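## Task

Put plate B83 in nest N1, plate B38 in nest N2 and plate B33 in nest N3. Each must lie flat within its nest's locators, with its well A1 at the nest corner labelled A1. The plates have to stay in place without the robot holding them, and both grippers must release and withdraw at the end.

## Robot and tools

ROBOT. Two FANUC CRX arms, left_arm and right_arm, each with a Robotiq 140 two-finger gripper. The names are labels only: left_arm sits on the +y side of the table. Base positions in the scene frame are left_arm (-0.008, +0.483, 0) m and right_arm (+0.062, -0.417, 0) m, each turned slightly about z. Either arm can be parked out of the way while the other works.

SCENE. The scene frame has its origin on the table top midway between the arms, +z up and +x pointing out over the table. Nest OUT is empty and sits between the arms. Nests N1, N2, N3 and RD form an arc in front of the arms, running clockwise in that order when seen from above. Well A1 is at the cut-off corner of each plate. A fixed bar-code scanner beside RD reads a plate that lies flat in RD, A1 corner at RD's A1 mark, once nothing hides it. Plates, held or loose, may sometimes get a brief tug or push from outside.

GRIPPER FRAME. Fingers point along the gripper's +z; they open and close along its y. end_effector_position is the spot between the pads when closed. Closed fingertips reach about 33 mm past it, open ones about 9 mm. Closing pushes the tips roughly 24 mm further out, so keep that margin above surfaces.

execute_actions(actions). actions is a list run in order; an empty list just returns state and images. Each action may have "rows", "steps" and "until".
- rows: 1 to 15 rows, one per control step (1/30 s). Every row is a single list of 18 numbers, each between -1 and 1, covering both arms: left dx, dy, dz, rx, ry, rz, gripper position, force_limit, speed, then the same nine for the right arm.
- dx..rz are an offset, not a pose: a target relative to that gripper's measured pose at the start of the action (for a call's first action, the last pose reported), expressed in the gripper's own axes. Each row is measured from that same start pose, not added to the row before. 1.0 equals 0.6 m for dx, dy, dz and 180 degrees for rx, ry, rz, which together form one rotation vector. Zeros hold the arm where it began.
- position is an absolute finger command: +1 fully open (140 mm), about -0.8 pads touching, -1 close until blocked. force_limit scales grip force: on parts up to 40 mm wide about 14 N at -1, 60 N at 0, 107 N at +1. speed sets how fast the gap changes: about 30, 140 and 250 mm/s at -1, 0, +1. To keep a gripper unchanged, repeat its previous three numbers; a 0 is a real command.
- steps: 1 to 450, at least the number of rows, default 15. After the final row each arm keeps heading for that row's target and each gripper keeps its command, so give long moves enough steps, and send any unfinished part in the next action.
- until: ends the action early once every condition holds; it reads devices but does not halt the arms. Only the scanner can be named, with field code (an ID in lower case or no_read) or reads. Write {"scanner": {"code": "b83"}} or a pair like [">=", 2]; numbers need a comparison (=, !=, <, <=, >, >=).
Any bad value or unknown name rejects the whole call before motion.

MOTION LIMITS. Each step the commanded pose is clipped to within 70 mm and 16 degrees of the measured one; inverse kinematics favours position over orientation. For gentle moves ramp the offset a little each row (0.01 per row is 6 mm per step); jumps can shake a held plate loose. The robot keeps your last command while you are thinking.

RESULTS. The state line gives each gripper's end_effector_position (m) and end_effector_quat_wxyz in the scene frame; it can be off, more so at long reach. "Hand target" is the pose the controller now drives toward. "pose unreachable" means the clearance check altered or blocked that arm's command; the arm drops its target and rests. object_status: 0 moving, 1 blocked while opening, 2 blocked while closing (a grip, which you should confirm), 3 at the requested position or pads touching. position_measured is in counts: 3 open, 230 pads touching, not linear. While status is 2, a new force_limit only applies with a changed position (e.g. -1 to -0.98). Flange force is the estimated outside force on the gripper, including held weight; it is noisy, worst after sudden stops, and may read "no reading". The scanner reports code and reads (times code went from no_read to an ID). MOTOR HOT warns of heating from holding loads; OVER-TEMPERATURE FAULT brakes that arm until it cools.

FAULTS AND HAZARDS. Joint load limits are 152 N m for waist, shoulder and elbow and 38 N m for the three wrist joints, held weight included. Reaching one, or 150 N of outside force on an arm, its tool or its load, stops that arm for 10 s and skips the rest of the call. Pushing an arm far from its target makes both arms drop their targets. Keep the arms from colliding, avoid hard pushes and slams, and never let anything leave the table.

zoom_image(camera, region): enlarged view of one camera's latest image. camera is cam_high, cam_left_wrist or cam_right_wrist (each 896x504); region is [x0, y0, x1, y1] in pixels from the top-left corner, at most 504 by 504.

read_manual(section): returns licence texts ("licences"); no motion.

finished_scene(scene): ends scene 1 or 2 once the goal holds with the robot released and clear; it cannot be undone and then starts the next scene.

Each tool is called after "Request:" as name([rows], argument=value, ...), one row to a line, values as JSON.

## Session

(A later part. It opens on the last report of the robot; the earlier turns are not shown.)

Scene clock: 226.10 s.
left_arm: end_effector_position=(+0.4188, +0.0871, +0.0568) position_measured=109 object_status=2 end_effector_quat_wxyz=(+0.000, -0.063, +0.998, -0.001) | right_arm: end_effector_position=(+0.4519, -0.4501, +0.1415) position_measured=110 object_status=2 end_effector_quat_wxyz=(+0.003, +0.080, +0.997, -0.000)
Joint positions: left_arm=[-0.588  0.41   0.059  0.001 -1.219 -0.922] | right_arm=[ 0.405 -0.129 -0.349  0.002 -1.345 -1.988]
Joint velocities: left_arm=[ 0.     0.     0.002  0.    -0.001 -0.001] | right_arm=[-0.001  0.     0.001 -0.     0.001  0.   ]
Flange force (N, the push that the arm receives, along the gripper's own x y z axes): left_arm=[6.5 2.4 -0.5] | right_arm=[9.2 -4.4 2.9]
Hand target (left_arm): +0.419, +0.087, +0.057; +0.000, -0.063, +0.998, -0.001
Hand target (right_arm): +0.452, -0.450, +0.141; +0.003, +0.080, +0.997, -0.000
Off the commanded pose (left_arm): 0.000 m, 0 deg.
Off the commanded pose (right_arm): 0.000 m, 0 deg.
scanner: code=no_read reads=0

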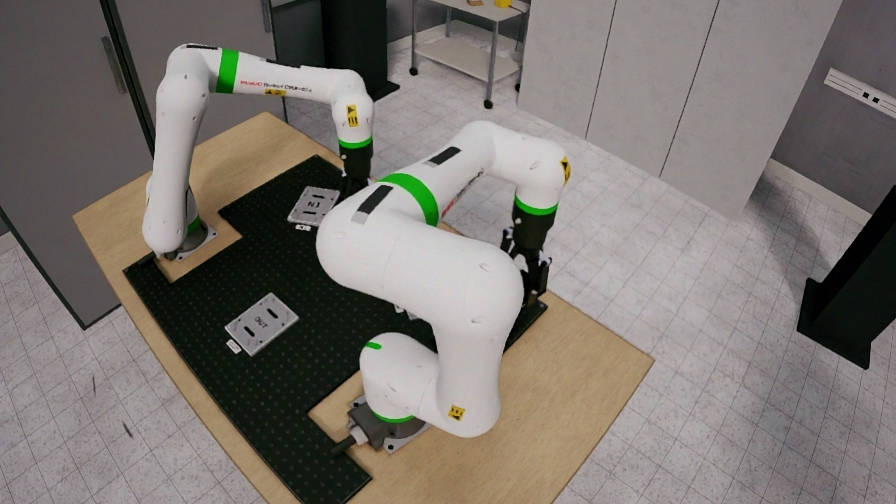

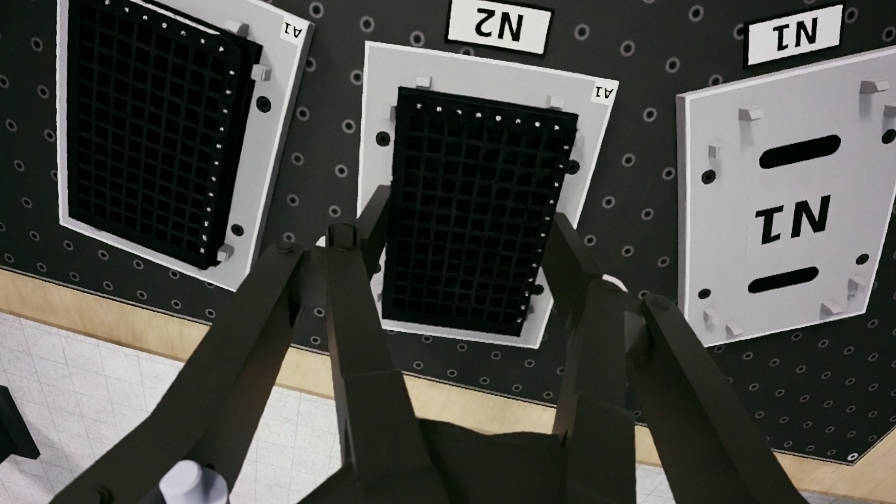

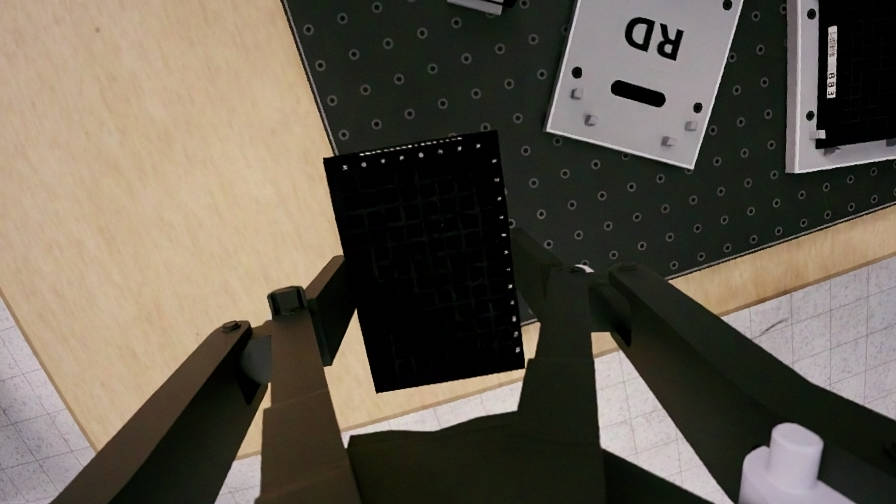

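Request:
execute_actions([
  {"rows":[[0,-0.0003,0.0025,0,0,0,-1,0,-0.6,0,0,0,0,0,0,-1,0,-0.6]],"steps":9},
  {"rows":[[0,0,0,0,0,0,0.35,0,-0.6,0,0,0,0,0,0,-1,0,-0.6]],"steps":10},
  {"rows":[[0,0,-0.01,0,0,0,0.35,0,-0.6,0,0,0,0,0,0,-1,0,-0.6],[0,0,-0.02,0,0,0,0.35,0,-0.6,0,0,0,0,0,0,-1,0,-0.6],[0,0,-0.03,0,0,0,0.35,0,-0.6,0,0,0,0,0,0,-1,0,-0.6],[0,0,-0.04,0,0,0,0.35,0,-0.6,0,0,0,0,0,0,-1,0,-0.6],[0,0,-0.05,0,0,0,0.35,0,-0.6,0,0,0,0,0,0,-1,0,-0.6],[0,0,-0.05,0,0,0,0.35,0,-0.6,0,0,0,0,0,0,-1,0,-0.6],[0,0,-0.05,0,0,0,0.35,0,-0.6,0,0,0,0,0,0,-1,0,-0.6],[0,0,-0.05,0,0,0,0.35,0,-0.6,0,0,0,0,0,0,-1,0,-0.6],[0,0,-0.05,0,0,0,0.35,0,-0.6,0,0,0,0,0,0,-1,0,-0.6],[0,0,-0.05,0,0,0,0.35,0,-0.6,0,0,0,0,0,0,-1,0,-0.6],[0.002,-0.015,-0.05,0,0,0.005,0.35,0,-0.6,0,0,0,0,0,0,-1,0,-0.6],[0.005,-0.035,-0.05,0,0,0.01,0.35,0,-0.6,0,0,0,0,0,0,-1,0,-0.6],[0.008,-0.06,-0.05,0,0,0.02,0.35,0,-0.6,0,0,0,0,0,0,-1,0,-0.6],[0.012,-0.09,-0.05,0,0,0.03,0.35,0,-0.6,0,0,0,0,0,0,-1,0,-0.6],[0.0378,-0.279,-0.028,0,0,0.086,0.35,0,-0.6,0,0,0,0,0,0,-1,0,-0.6]],"steps":42},
])

Request:
zoom_image(camera="cam_left_wrist", region=[350, 20, 630, 180])

Scene clock: 241.23 s.
left_arm: end_effector_position=(+0.4175, -0.0820, +0.0718) position_measured=85 object_status=3 end_effector_quat_wxyz=(+0.000, +0.072, +0.997, -0.001) | right_arm: end_effector_position=(+0.4519, -0.4501, +0.1414) position_measured=110 object_status=2 end_effector_quat_wxyz=(+0.003, +0.080, +0.997, -0.000)
Joint positions: left_arm=[-0.806  0.72   0.568  0.001 -1.418 -0.974] | right_arm=[ 0.405 -0.129 -0.349  0.002 -1.345 -1.988]
Joint velocities: left_arm=[-0.     0.    -0.001  0.    -0.001  0.001] | right_arm=[-0.     0.    -0.    -0.001 -0.001 -0.   ]
Flange force (N, the push that the arm receives, along the gripper's own x y z axes): left_arm=[11.8 11.0 3.5] | right_arm=[7.8 -2.6 3.6]
Flange force at the end of the 1st action (N, along the gripper's axes at the end of the call): left_arm=[9.0 3.3 0.5] | right_arm=[8.0 -2.3 2.5]
Flange force at the end of the 2nd action (N, along the gripper's axes at the end of the call): left_arm=[9.0 5.7 0.6] | right_arm=[7.2 0.0 0.9]
Hand target (left_arm): +0.418, -0.082, +0.072; +0.000, +0.072, +0.997, -0.001
Hand target (right_arm): +0.452, -0.450, +0.141; +0.003, +0.080, +0.997, -0.000
Off the commanded pose (left_arm): 0.000 m, 0 deg.
Off the commanded pose (right_arm): 0.000 m, 0 deg.
scanner: code=no_read reads=0

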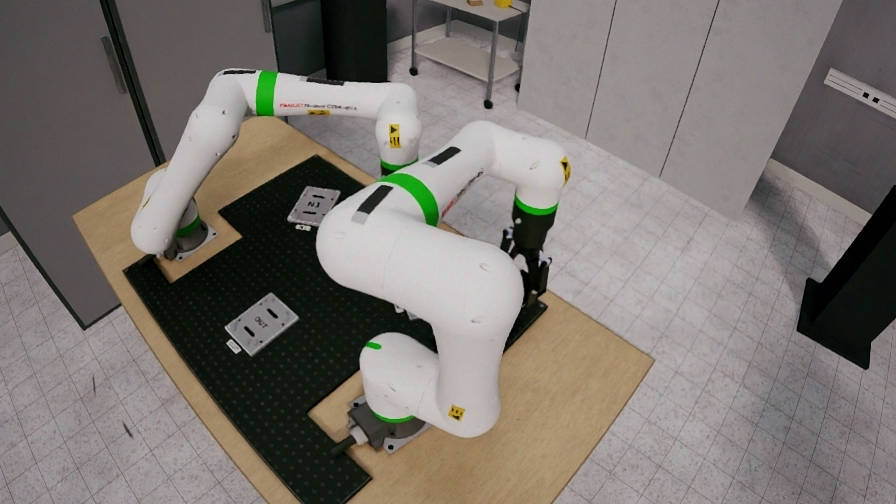

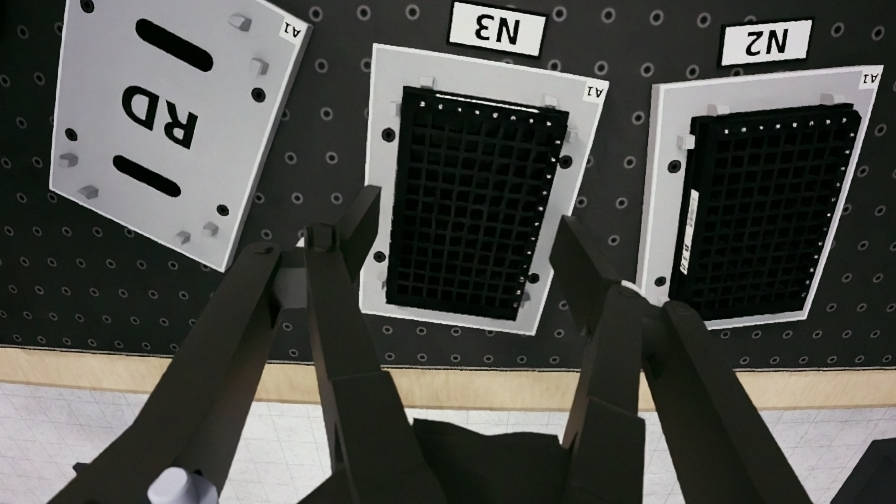

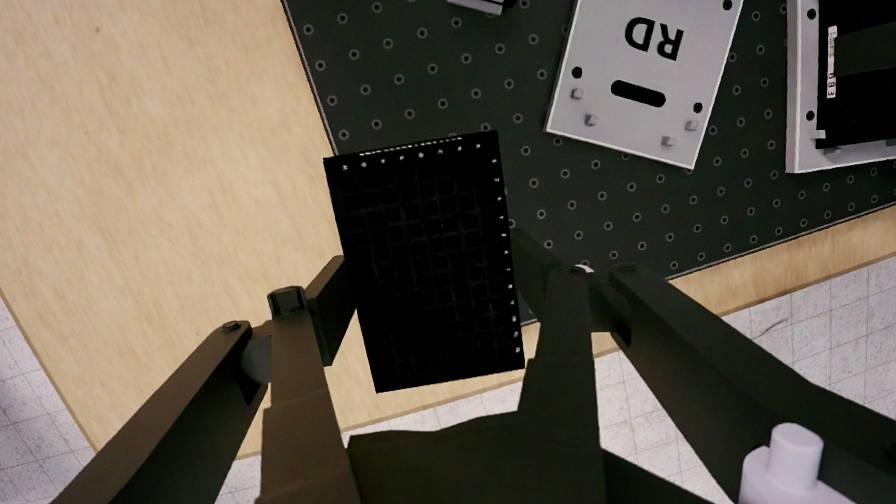

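Region (350, 20, 630, 180) of cam_left_wrist's 896x504 image, scaled by 1.800, with more detail than that image has; it fills the top 288 rows of this view, and the rest is white.

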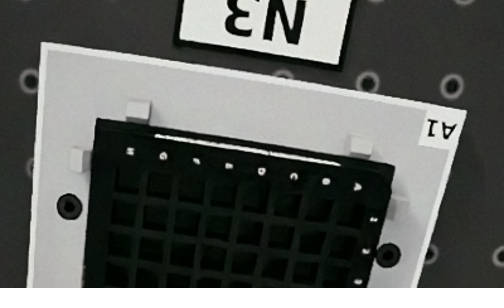

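Request:
execute_actions([
  {"rows":[[-0.001,0.0005,0.005,0,0,0.0012,0.35,0,-0.6,0,0,0,0,0,0,-1,0,-0.6],[-0.001,0.0005,0.012,0,0,0.0012,0.35,0,-0.6,0,0,0,0,0,0,-1,0,-0.6],[-0.001,0.0005,0.02,0,0,0.0012,0.35,0,-0.6,0,0,0,0,0,0,-1,0,-0.6],[-0.001,0.0005,0.028,0,0,0.0012,0.35,0,-0.6,0,0,0,0,0,0,-1,0,-0.6]],"steps":16},
  {"rows":[[0,0,0,0,0,0,-1,0,-0.6,0,0,0,0,0,0,-1,0,-0.6]],"steps":13},
  {"rows":[[0,0,-0.002,0,0,0,-1,0,-0.6,0,0,0,0,0,0,-1,0,-0.6],[0,0,-0.005,0,0,0,-1,0,-0.6,0,0,0,0,0,0,-1,0,-0.6],[0,0,-0.009,0,0,0,-1,0,-0.6,0,0,0,0,0,0,-1,0,-0.6],[0,0,-0.014,0,0,0,-1,0,-0.6,0,0,0,0,0,0,-1,0,-0.6],[0,0,-0.02,0,0,0,-1,0,-0.6,0,0,0,0,0,0,-1,0,-0.6],[0,0,-0.028,0,0,0,-1,0,-0.6,0,0,0,0,0,0,-1,0,-0.6]],"steps":16},
])

Request:
zoom_image(camera="cam_left_wrist", region=[350, 20, 630, 180])

Scene clock: 253.67 s.
left_arm: end_effector_position=(+0.4182, -0.0818, +0.0719) position_measured=109 object_status=2 end_effector_quat_wxyz=(+0.000, +0.074, +0.997, -0.001) | right_arm: end_effector_position=(+0.4519, -0.4501, +0.1414) position_measured=110 object_status=2 end_effector_quat_wxyz=(+0.003, +0.080, +0.997, -0.000)
Joint positions: left_arm=[-0.805  0.72   0.569  0.001 -1.418 -0.979] | right_arm=[ 0.405 -0.129 -0.349  0.002 -1.345 -1.988]
Joint velocities: left_arm=[0.    0.001 0.    0.    0.    0.001] | right_arm=[ 0.    -0.     0.001  0.001 -0.001 -0.   ]
Flange force (N, the push that the arm receives, along the gripper's own x y z axes): left_arm=[8.3 7.4 2.1] | right_arm=[5.6 -1.4 1.5]
Flange force at the end of the 1st action (N, along the gripper's axes at the end of the call): left_arm=[6.7 5.7 1.4] | right_arm=[6.5 -2.7 2.2]
Flange force at the end of the 2nd action (N, along the gripper's axes at the end of the call): left_arm=[10.1 14.9 -27.9] | right_arm=[4.9 -2.9 1.8]
Hand target (left_arm): +0.418, -0.082, +0.072; +0.000, +0.074, +0.997, -0.001
Hand target (right_arm): +0.452, -0.450, +0.141; +0.003, +0.080, +0.997, -0.000
Off the commanded pose (left_arm): 0.000 m, 0 deg.
Off the commanded pose (right_arm): 0.000 m, 0 deg.
scanner: code=no_read reads=0

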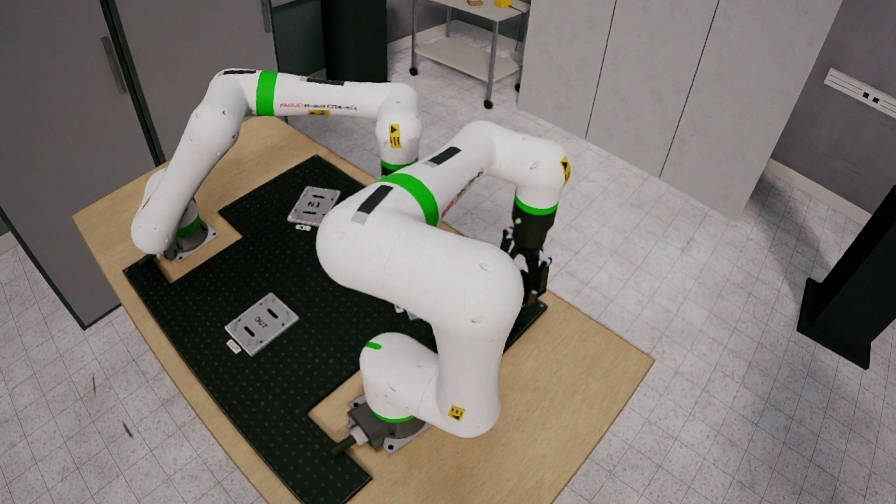

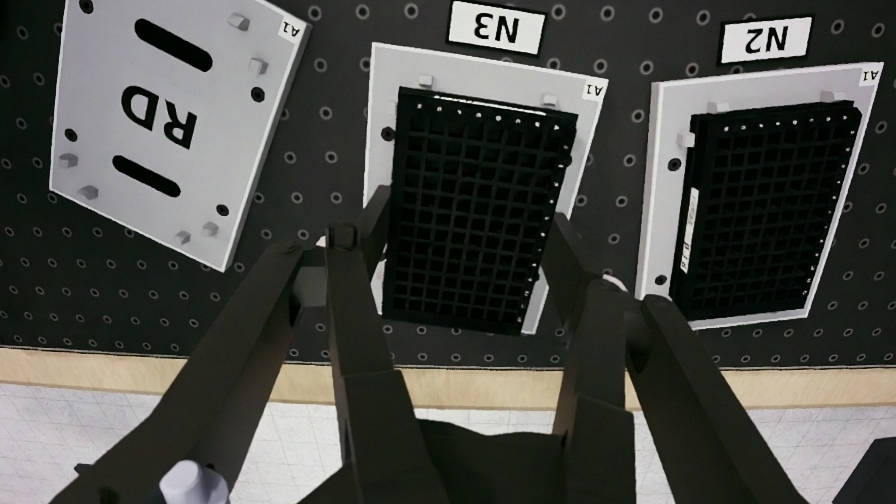

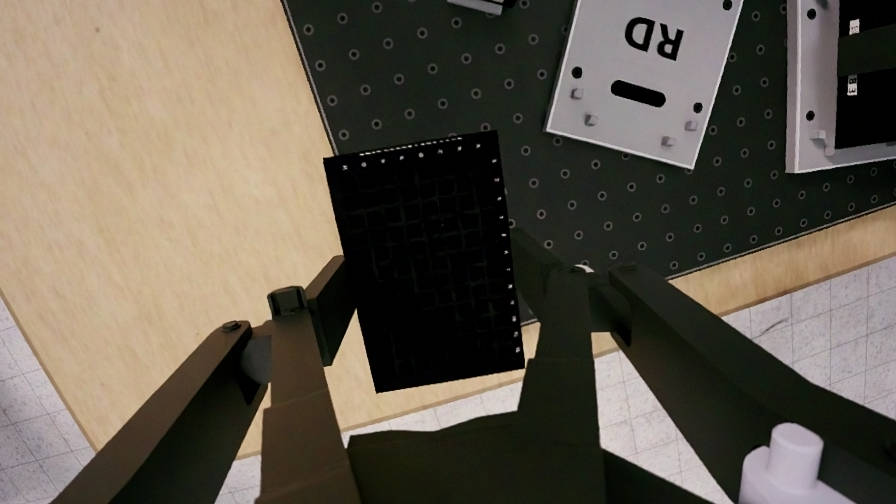

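Region (350, 20, 630, 180) of cam_left_wrist's 896x504 image, scaled by 1.800, with more detail than that image has; it fills the top 288 rows of this view, and the rest is white.

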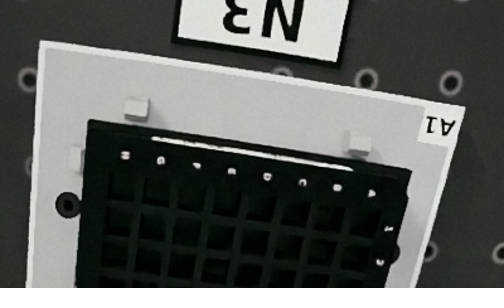

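Request:
execute_actions([
  {"rows":[[0,0,-0.01,0,0,0,-1,0,-0.6,0,0,0,0,0,0,-1,0,-0.6],[0,0,-0.022,0,0,0,-1,0,-0.6,0,0,0,0,0,0,-1,0,-0.6],[0,0,-0.034,0,0,0,-1,0,-0.6,0,0,0,0,0,0,-1,0,-0.6],[0,0,-0.045,0,0,0,-1,0,-0.6,0,0,0,0,0,0,-1,0,-0.6],[0,0,-0.055,0,0,0,-1,0,-0.6,0,0,0,0,0,0,-1,0,-0.6],[0.002,0.007,-0.055,0,0,0,-1,0,-0.6,0,0,0,0,0,0,-1,0,-0.6],[0.005,0.017,-0.055,0,0,-0.005,-1,0,-0.6,0,0,0,0,0,0,-1,0,-0.6],[0.009,0.03,-0.055,0,0,-0.011,-1,0,-0.6,0,0,0,0,0,0,-1,0,-0.6],[0.015,0.05,-0.055,0,0,-0.019,-1,0,-0.6,0.002,0.007,0,0,0,0,-1,0,-0.6],[0.022,0.07,-0.055,0,0,-0.027,-1,0,-0.6,0.004,0.017,0,0,0,0,-1,0,-0.6],[0.029,0.095,-0.055,0,0,-0.036,-1,0,-0.6,0.008,0.03,0,0,0,0,-1,0,-0.6],[0.037,0.12,-0.055,0,0,-0.046,-1,0,-0.6,0.013,0.05,0,0,0,0,-1,0,-0.6],[0.046,0.15,-0.055,0,0,-0.058,-1,0,-0.6,0.018,0.07,0,0,0,0,-1,0,-0.6],[0.056,0.18,-0.055,0,0,-0.07,-1,0,-0.6,0.024,0.095,0,0,0,0,-1,0,-0.6],[0.1719,0.5552,-0.055,0,0,-0.2139,-1,0,-0.6,0.1533,0.5976,0.06,0,0,-0.001,-1,0,-0.6]],"steps":50},
  {"rows":[[0,0,0.012,0,0,0,-1,0,-0.6,0,0,0.012,0,0,0,-1,0,-0.6],[0,0,0.025,0,0,0,-1,0,-0.6,0,0,0.025,0,0,0,-1,0,-0.6],[0,0,0.04,0,0,0,-1,0,-0.6,0,0,0.04,0,0,0,-1,0,-0.6],[0,0,0.055,0,0,0,-1,0,-0.6,0,0,0.0568,0,0,0,-1,0,-0.6]],"steps":18},
])

Request:
zoom_image(camera="cam_left_wrist", region=[350, 20, 630, 180])

Request:
zoom_image(camera="cam_right_wrist", region=[270, 70, 550, 230])

Scene clock: 274.67 s.
left_arm: end_effector_position=(+0.3650, +0.2628, +0.0723) position_measured=109 object_status=2 end_effector_quat_wxyz=(-0.000, -0.260, +0.966, -0.001) | right_arm: end_effector_position=(+0.4167, -0.0815, +0.0705) position_measured=110 object_status=2 end_effector_quat_wxyz=(+0.003, +0.078, +0.997, -0.000)
Joint positions: left_arm=[-0.294  0.04  -0.357  0.002 -1.173 -0.819] | right_arm=[ 1.179  0.175 -0.213  0.006 -1.181 -2.761]
Joint velocities: left_arm=[ 0.  0. -0.  0. -0.  0.] | right_arm=[-0.     0.     0.002  0.     0.001  0.   ]
Flange force (N, the push that the arm receives, along the gripper's own x y z axes): left_arm=[4.7 4.3 -0.4] | right_arm=[0.7 -5.6 1.8]
Flange force at the end of the 1st action (N, along the gripper's axes at the end of the call): left_arm=[2.5 2.4 -0.3] | right_arm=[0.9 -5.7 1.1]
Hand target (left_arm): +0.365, +0.263, +0.072; -0.000, -0.260, +0.966, -0.001
Hand target (right_arm): +0.417, -0.081, +0.070; +0.003, +0.078, +0.997, -0.000
Off the commanded pose (left_arm): 0.000 m, 0 deg.
Off the commanded pose (right_arm): 0.000 m, 0 deg.
scanner: code=no_read reads=0

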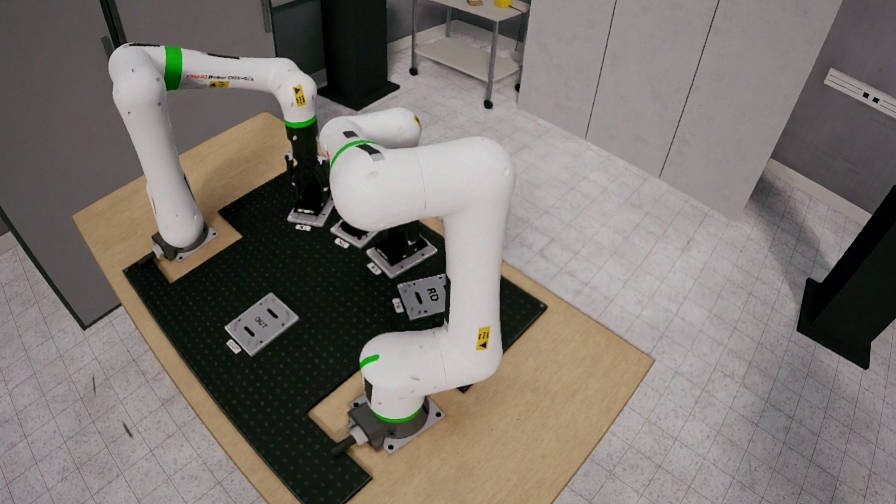

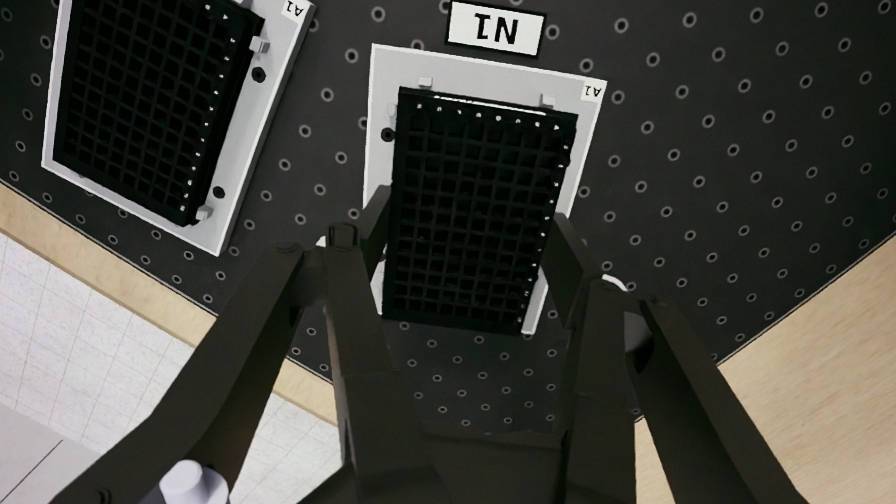

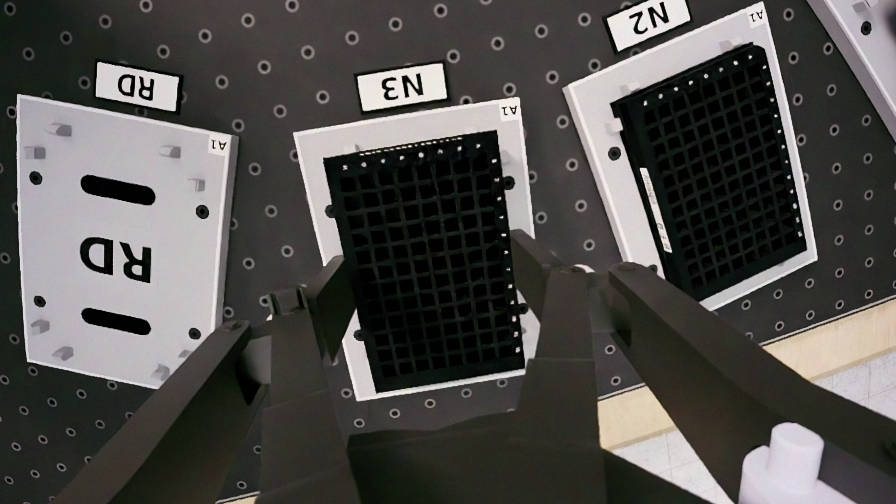

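Region (350, 20, 630, 180) of cam_left_wrist's 896x504 image, scaled by 1.800, with more detail than that image has; it fills the top 288 rows of this view, and the rest is white.

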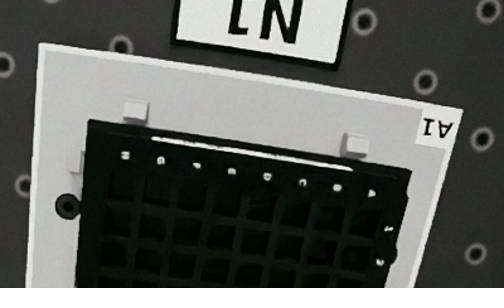

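Region (270, 70, 550, 230) of cam_right_wrist's 896x504 image, scaled by 1.800, with more detail than that image has; it fills the top 288 rows of this view, and the rest is white.

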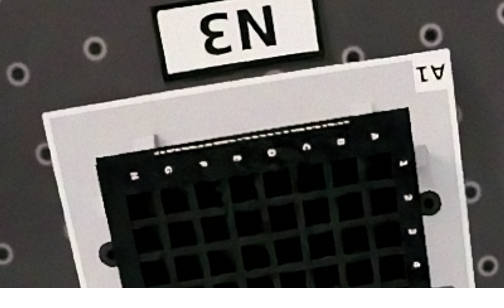

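Request:
execute_actions([
  {"rows":[[-0.001,-0.0003,0.001,0,0,0,-1,0,-0.6,-0.003,0,0,0,0,0,-1,0,-0.6],[-0.001,-0.0003,0.002,0,0,0,-1,0,-0.6,-0.003,0,0,0,0,0,-1,0,-0.6],[-0.001,-0.0003,0.003,0,0,0,-1,0,-0.6,-0.003,0,0,0,0,0,-1,0,-0.6],[-0.001,-0.0003,0.005,0,0,0,-1,0,-0.6,-0.003,0,0.002,0,0,0,-1,0,-0.6],[-0.001,-0.0003,0.007,0,0,0,-1,0,-0.6,-0.003,0,0.004,0,0,0,-1,0,-0.6],[-0.001,-0.0003,0.01,0,0,0,-1,0,-0.6,-0.003,0,0.007,0,0,0,-1,0,-0.6],[-0.001,-0.0003,0.013,0,0,0,-1,0,-0.6,-0.003,0,0.01,0,0,0,-1,0,-0.6],[-0.001,-0.0003,0.016,0,0,0,-1,0,-0.6,-0.003,0,0.013,0,0,0,-1,0,-0.6],[-0.001,-0.0003,0.019,0,0,0,-1,0,-0.6,-0.003,0,0.016,0,0,0,-1,0,-0.6],[-0.001,-0.0003,0.022,0,0,0,-1,0,-0.6,-0.003,0,0.019,0,0,0,-1,0,-0.6],[-0.001,-0.0003,0.024,0,0,0,-1,0,-0.6,-0.003,0,0.021,0,0,0,-1,0,-0.6],[-0.001,-0.0003,0.026,0,0,0,-1,0,-0.6,-0.003,0,0.023,0,0,0,-1,0,-0.6],[-0.001,-0.0003,0.0272,0,0,0,-1,0,-0.6,-0.003,0,0.0242,0,0,0,-1,0,-0.6]],"steps":22},
])

Scene clock: 284.50 s.
left_arm: end_effector_position=(+0.3656, +0.2629, +0.0559) position_measured=109 object_status=2 end_effector_quat_wxyz=(-0.000, -0.260, +0.966, -0.001) | right_arm: end_effector_position=(+0.4185, -0.0818, +0.0560) position_measured=110 object_status=2 end_effector_quat_wxyz=(+0.003, +0.078, +0.997, -0.000)
Joint positions: left_arm=[-0.293  0.058 -0.379  0.002 -1.133 -0.82 ] | right_arm=[ 1.176  0.191 -0.229  0.006 -1.148 -2.757]
Joint velocities: left_arm=[ 0.     0.001 -0.    -0.     0.     0.001] | right_arm=[-0.     0.001 -0.001 -0.     0.001 -0.   ]
Flange force (N, the push that the arm receives, along the gripper's own x y z axes): left_arm=[3.7 1.1 -1.0] | right_arm=[5.9 -8.2 -10.0]
Hand target (left_arm): +0.366, +0.263, +0.056; -0.000, -0.260, +0.966, -0.001
Hand target (right_arm): +0.418, -0.082, +0.056; +0.003, +0.078, +0.997, -0.000
Off the commanded pose (left_arm): 0.000 m, 0 deg.
Off the commanded pose (right_arm): 0.000 m, 0 deg.
scanner: code=no_read reads=0

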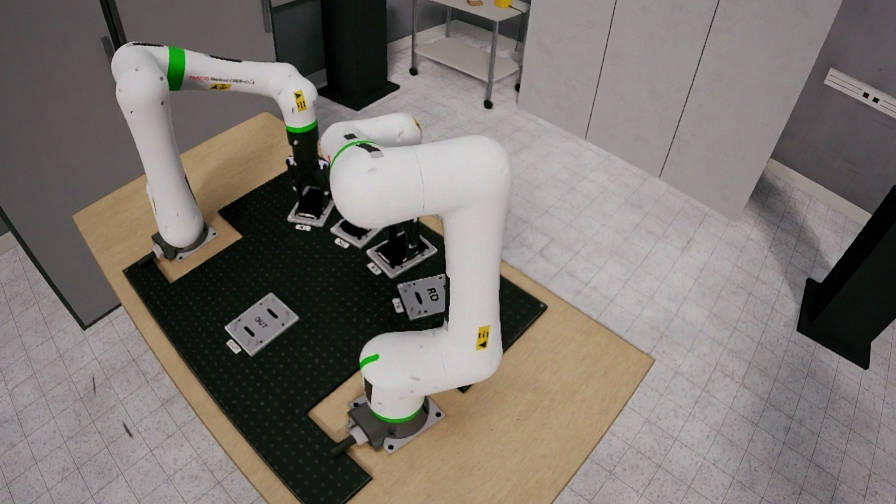

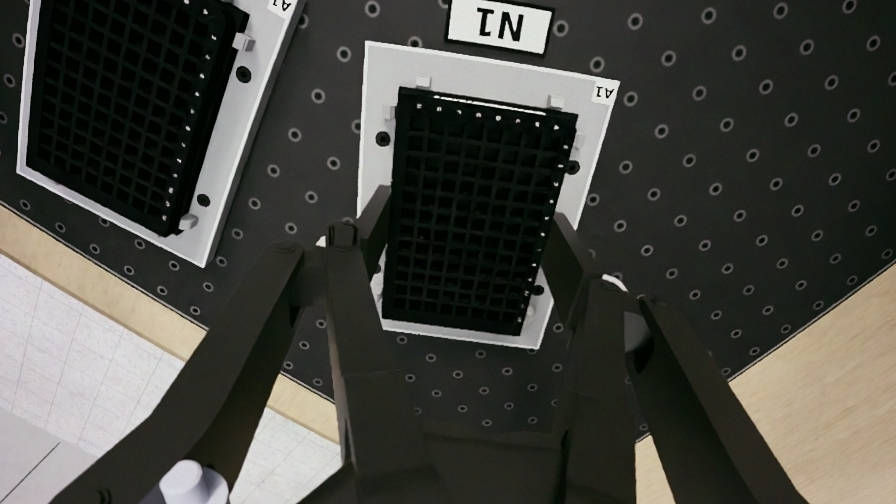

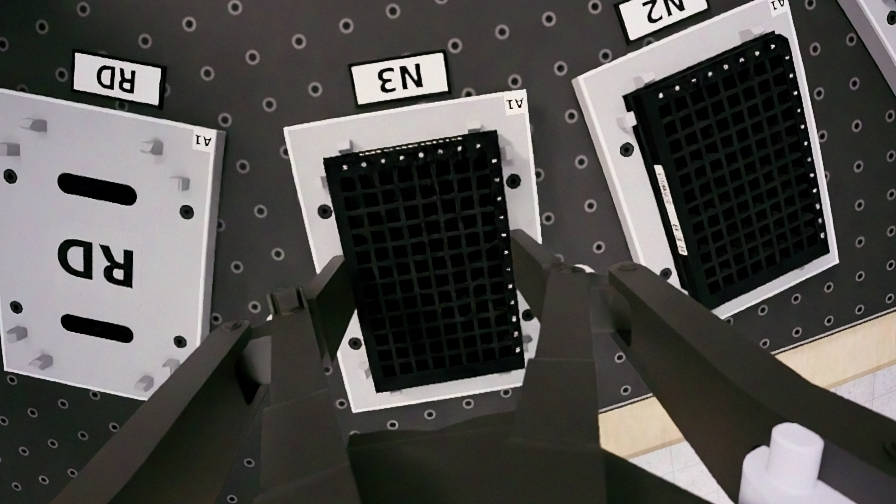

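Request:
execute_actions([
  {"rows":[[0,0,0.001,0,0,0,-1,0,-0.6,0,0,0,0,0,0,-1,0,-0.6],[0,0,0.001,0,0,0,-1,0,-0.6,0,0,0,0,0,0,-1,0,-0.6],[0,0,0.001,0,0,0,-1,0,-0.6,0,0,0,0,0,0,-1,0,-0.6],[0,0,0.001,0,0,0,-1,0,-0.6,0,0,0,0,0,0,-1,0,-0.6],[0,0,0.001,0,0,0,0.4,0,-0.6,0,0,0,0,0,0,0.4,0,-0.6]],"steps":14},
  {"rows":[[0,0,-0.01,0,0,0,0.4,0,-0.6,0,0,-0.01,0,0,0,0.4,0,-0.6],[0,0,-0.025,0,0,0,0.4,0,-0.6,0,0,-0.025,0,0,0,0.4,0,-0.6],[0,0,-0.04,0,0,0,0.4,0,-0.6,0,0,-0.04,0,0,0,0.4,0,-0.6],[0,0,-0.06,0,0,0,0.4,0,-0.6,0,0,-0.06,0,0,0,0.4,0,-0.6],[0,0,-0.08,0,0,0,0.4,0,-0.6,0,0,-0.08,0,0,0,0.4,0,-0.6],[0,0,-0.1,0,0,0,0.4,0,-0.6,0,0,-0.1,0,0,0,0.4,0,-0.6],[0,0,-0.12,0,0,0,0.4,0,-0.6,0,0,-0.12,0,0,0,0.4,0,-0.6],[0,0,-0.14,0,0,0,0.4,0,-0.6,0,0,-0.14,0,0,0,0.4,0,-0.6],[0,0,-0.16,0,0,0,0.4,0,-0.6,0,0,-0.16,0,0,0,0.4,0,-0.6],[0,0.1,-0.3,0,0,0,0.4,0,-0.6,0,-0.1,-0.3,0,0,0,0.4,0,-0.6]],"steps":30},
])

Request:
zoom_image(camera="cam_right_wrist", region=[345, 0, 849, 330])

Request:
zoom_image(camera="cam_left_wrist", region=[50, 0, 554, 300])

Scene clock: 297.90 s.
left_arm: end_effector_position=(+0.3355, +0.3149, +0.2353) position_measured=78 object_status=3 end_effector_quat_wxyz=(-0.000, -0.259, +0.966, -0.001) | right_arm: end_effector_position=(+0.4087, -0.1404, +0.2361) position_measured=78 object_status=3 end_effector_quat_wxyz=(+0.003, +0.078, +0.997, -0.000)
Joint positions: left_arm=[-0.173 -0.173 -0.167  0.002 -1.576 -0.939] | right_arm=[ 1.123 -0.017 -0.024  0.005 -1.561 -2.702]
Joint velocities: left_arm=[ 0. -0. -0. -0.  0. -0.] | right_arm=[ 0.     0.001 -0.001  0.001  0.001  0.   ]
Flange force (N, the push that the arm receives, along the gripper's own x y z axes): left_arm=[3.4 4.3 3.4] | right_arm=[5.8 -8.5 3.7]
Flange force at the end of the 1st action (N, along the gripper's axes at the end of the call): left_arm=[2.6 2.7 0.2] | right_arm=[2.5 -5.6 -1.2]
Hand target (left_arm): +0.335, +0.315, +0.235; -0.000, -0.259, +0.966, -0.001
Hand target (right_arm): +0.409, -0.140, +0.236; +0.003, +0.078, +0.997, -0.000
Off the commanded pose (left_arm): 0.000 m, 0 deg.
Off the commanded pose (right_arm): 0.001 m, 0 deg.
scanner: code=no_read reads=0

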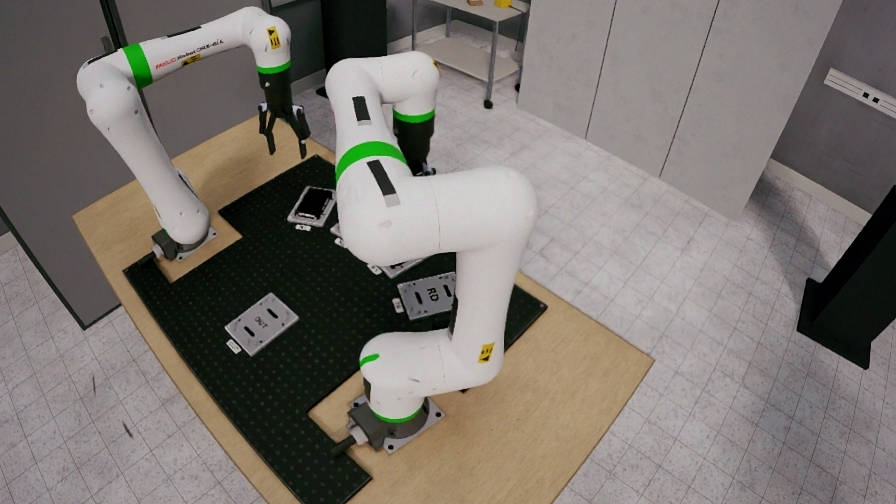

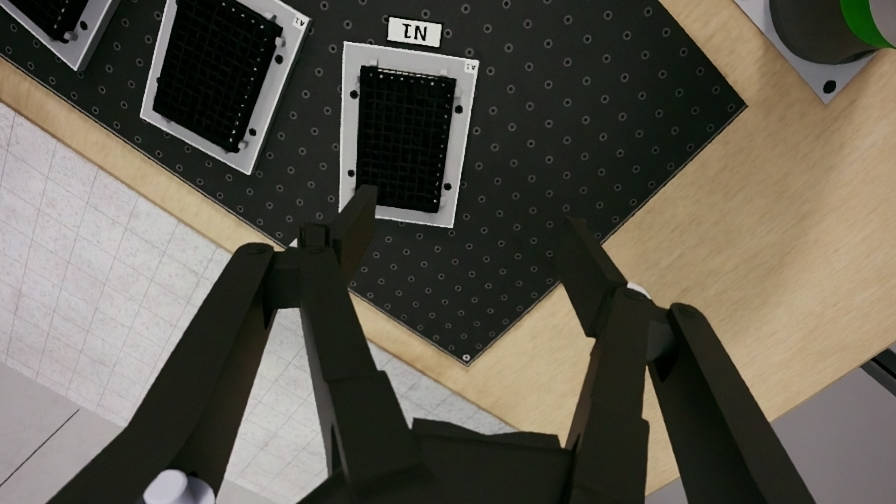

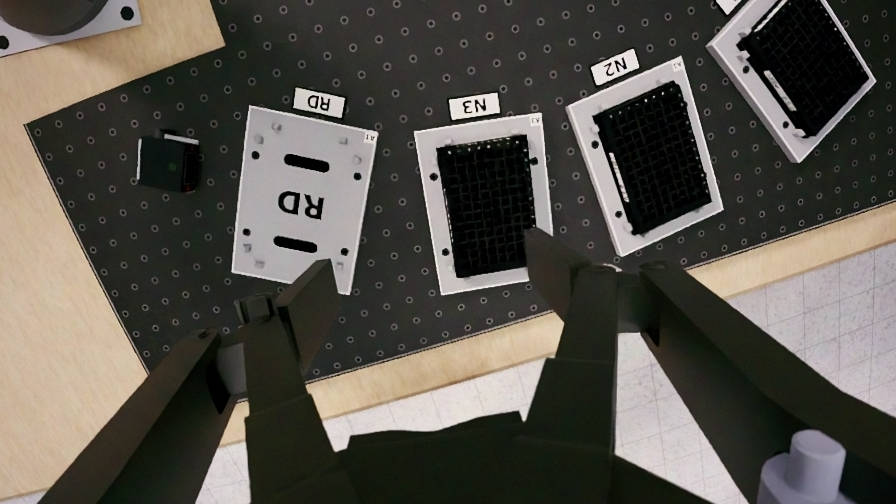

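Region (345, 0, 849, 330) of cam_right_wrist's 896x504 image, scaled by 1.000; it fills the top 330 rows of this view, and the rest is white.

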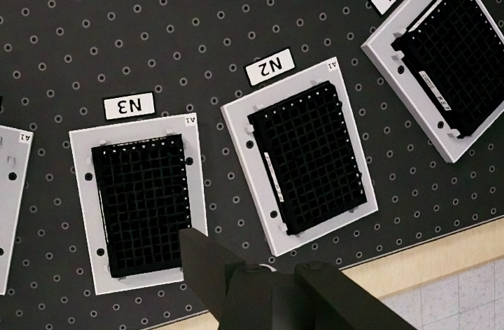

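Region (50, 0, 554, 300) of cam_left_wrist's 896x504 image, scaled by 1.000; it fills the top 300 rows of this view, and the rest is white.

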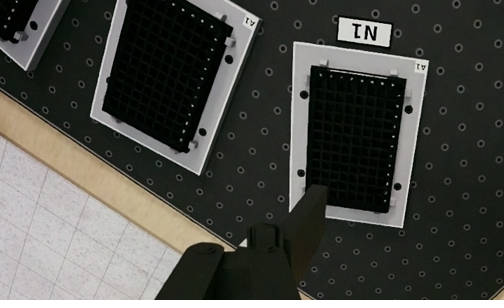

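Request:
finished_scene(scene=1)

The scene is finished: the task was done.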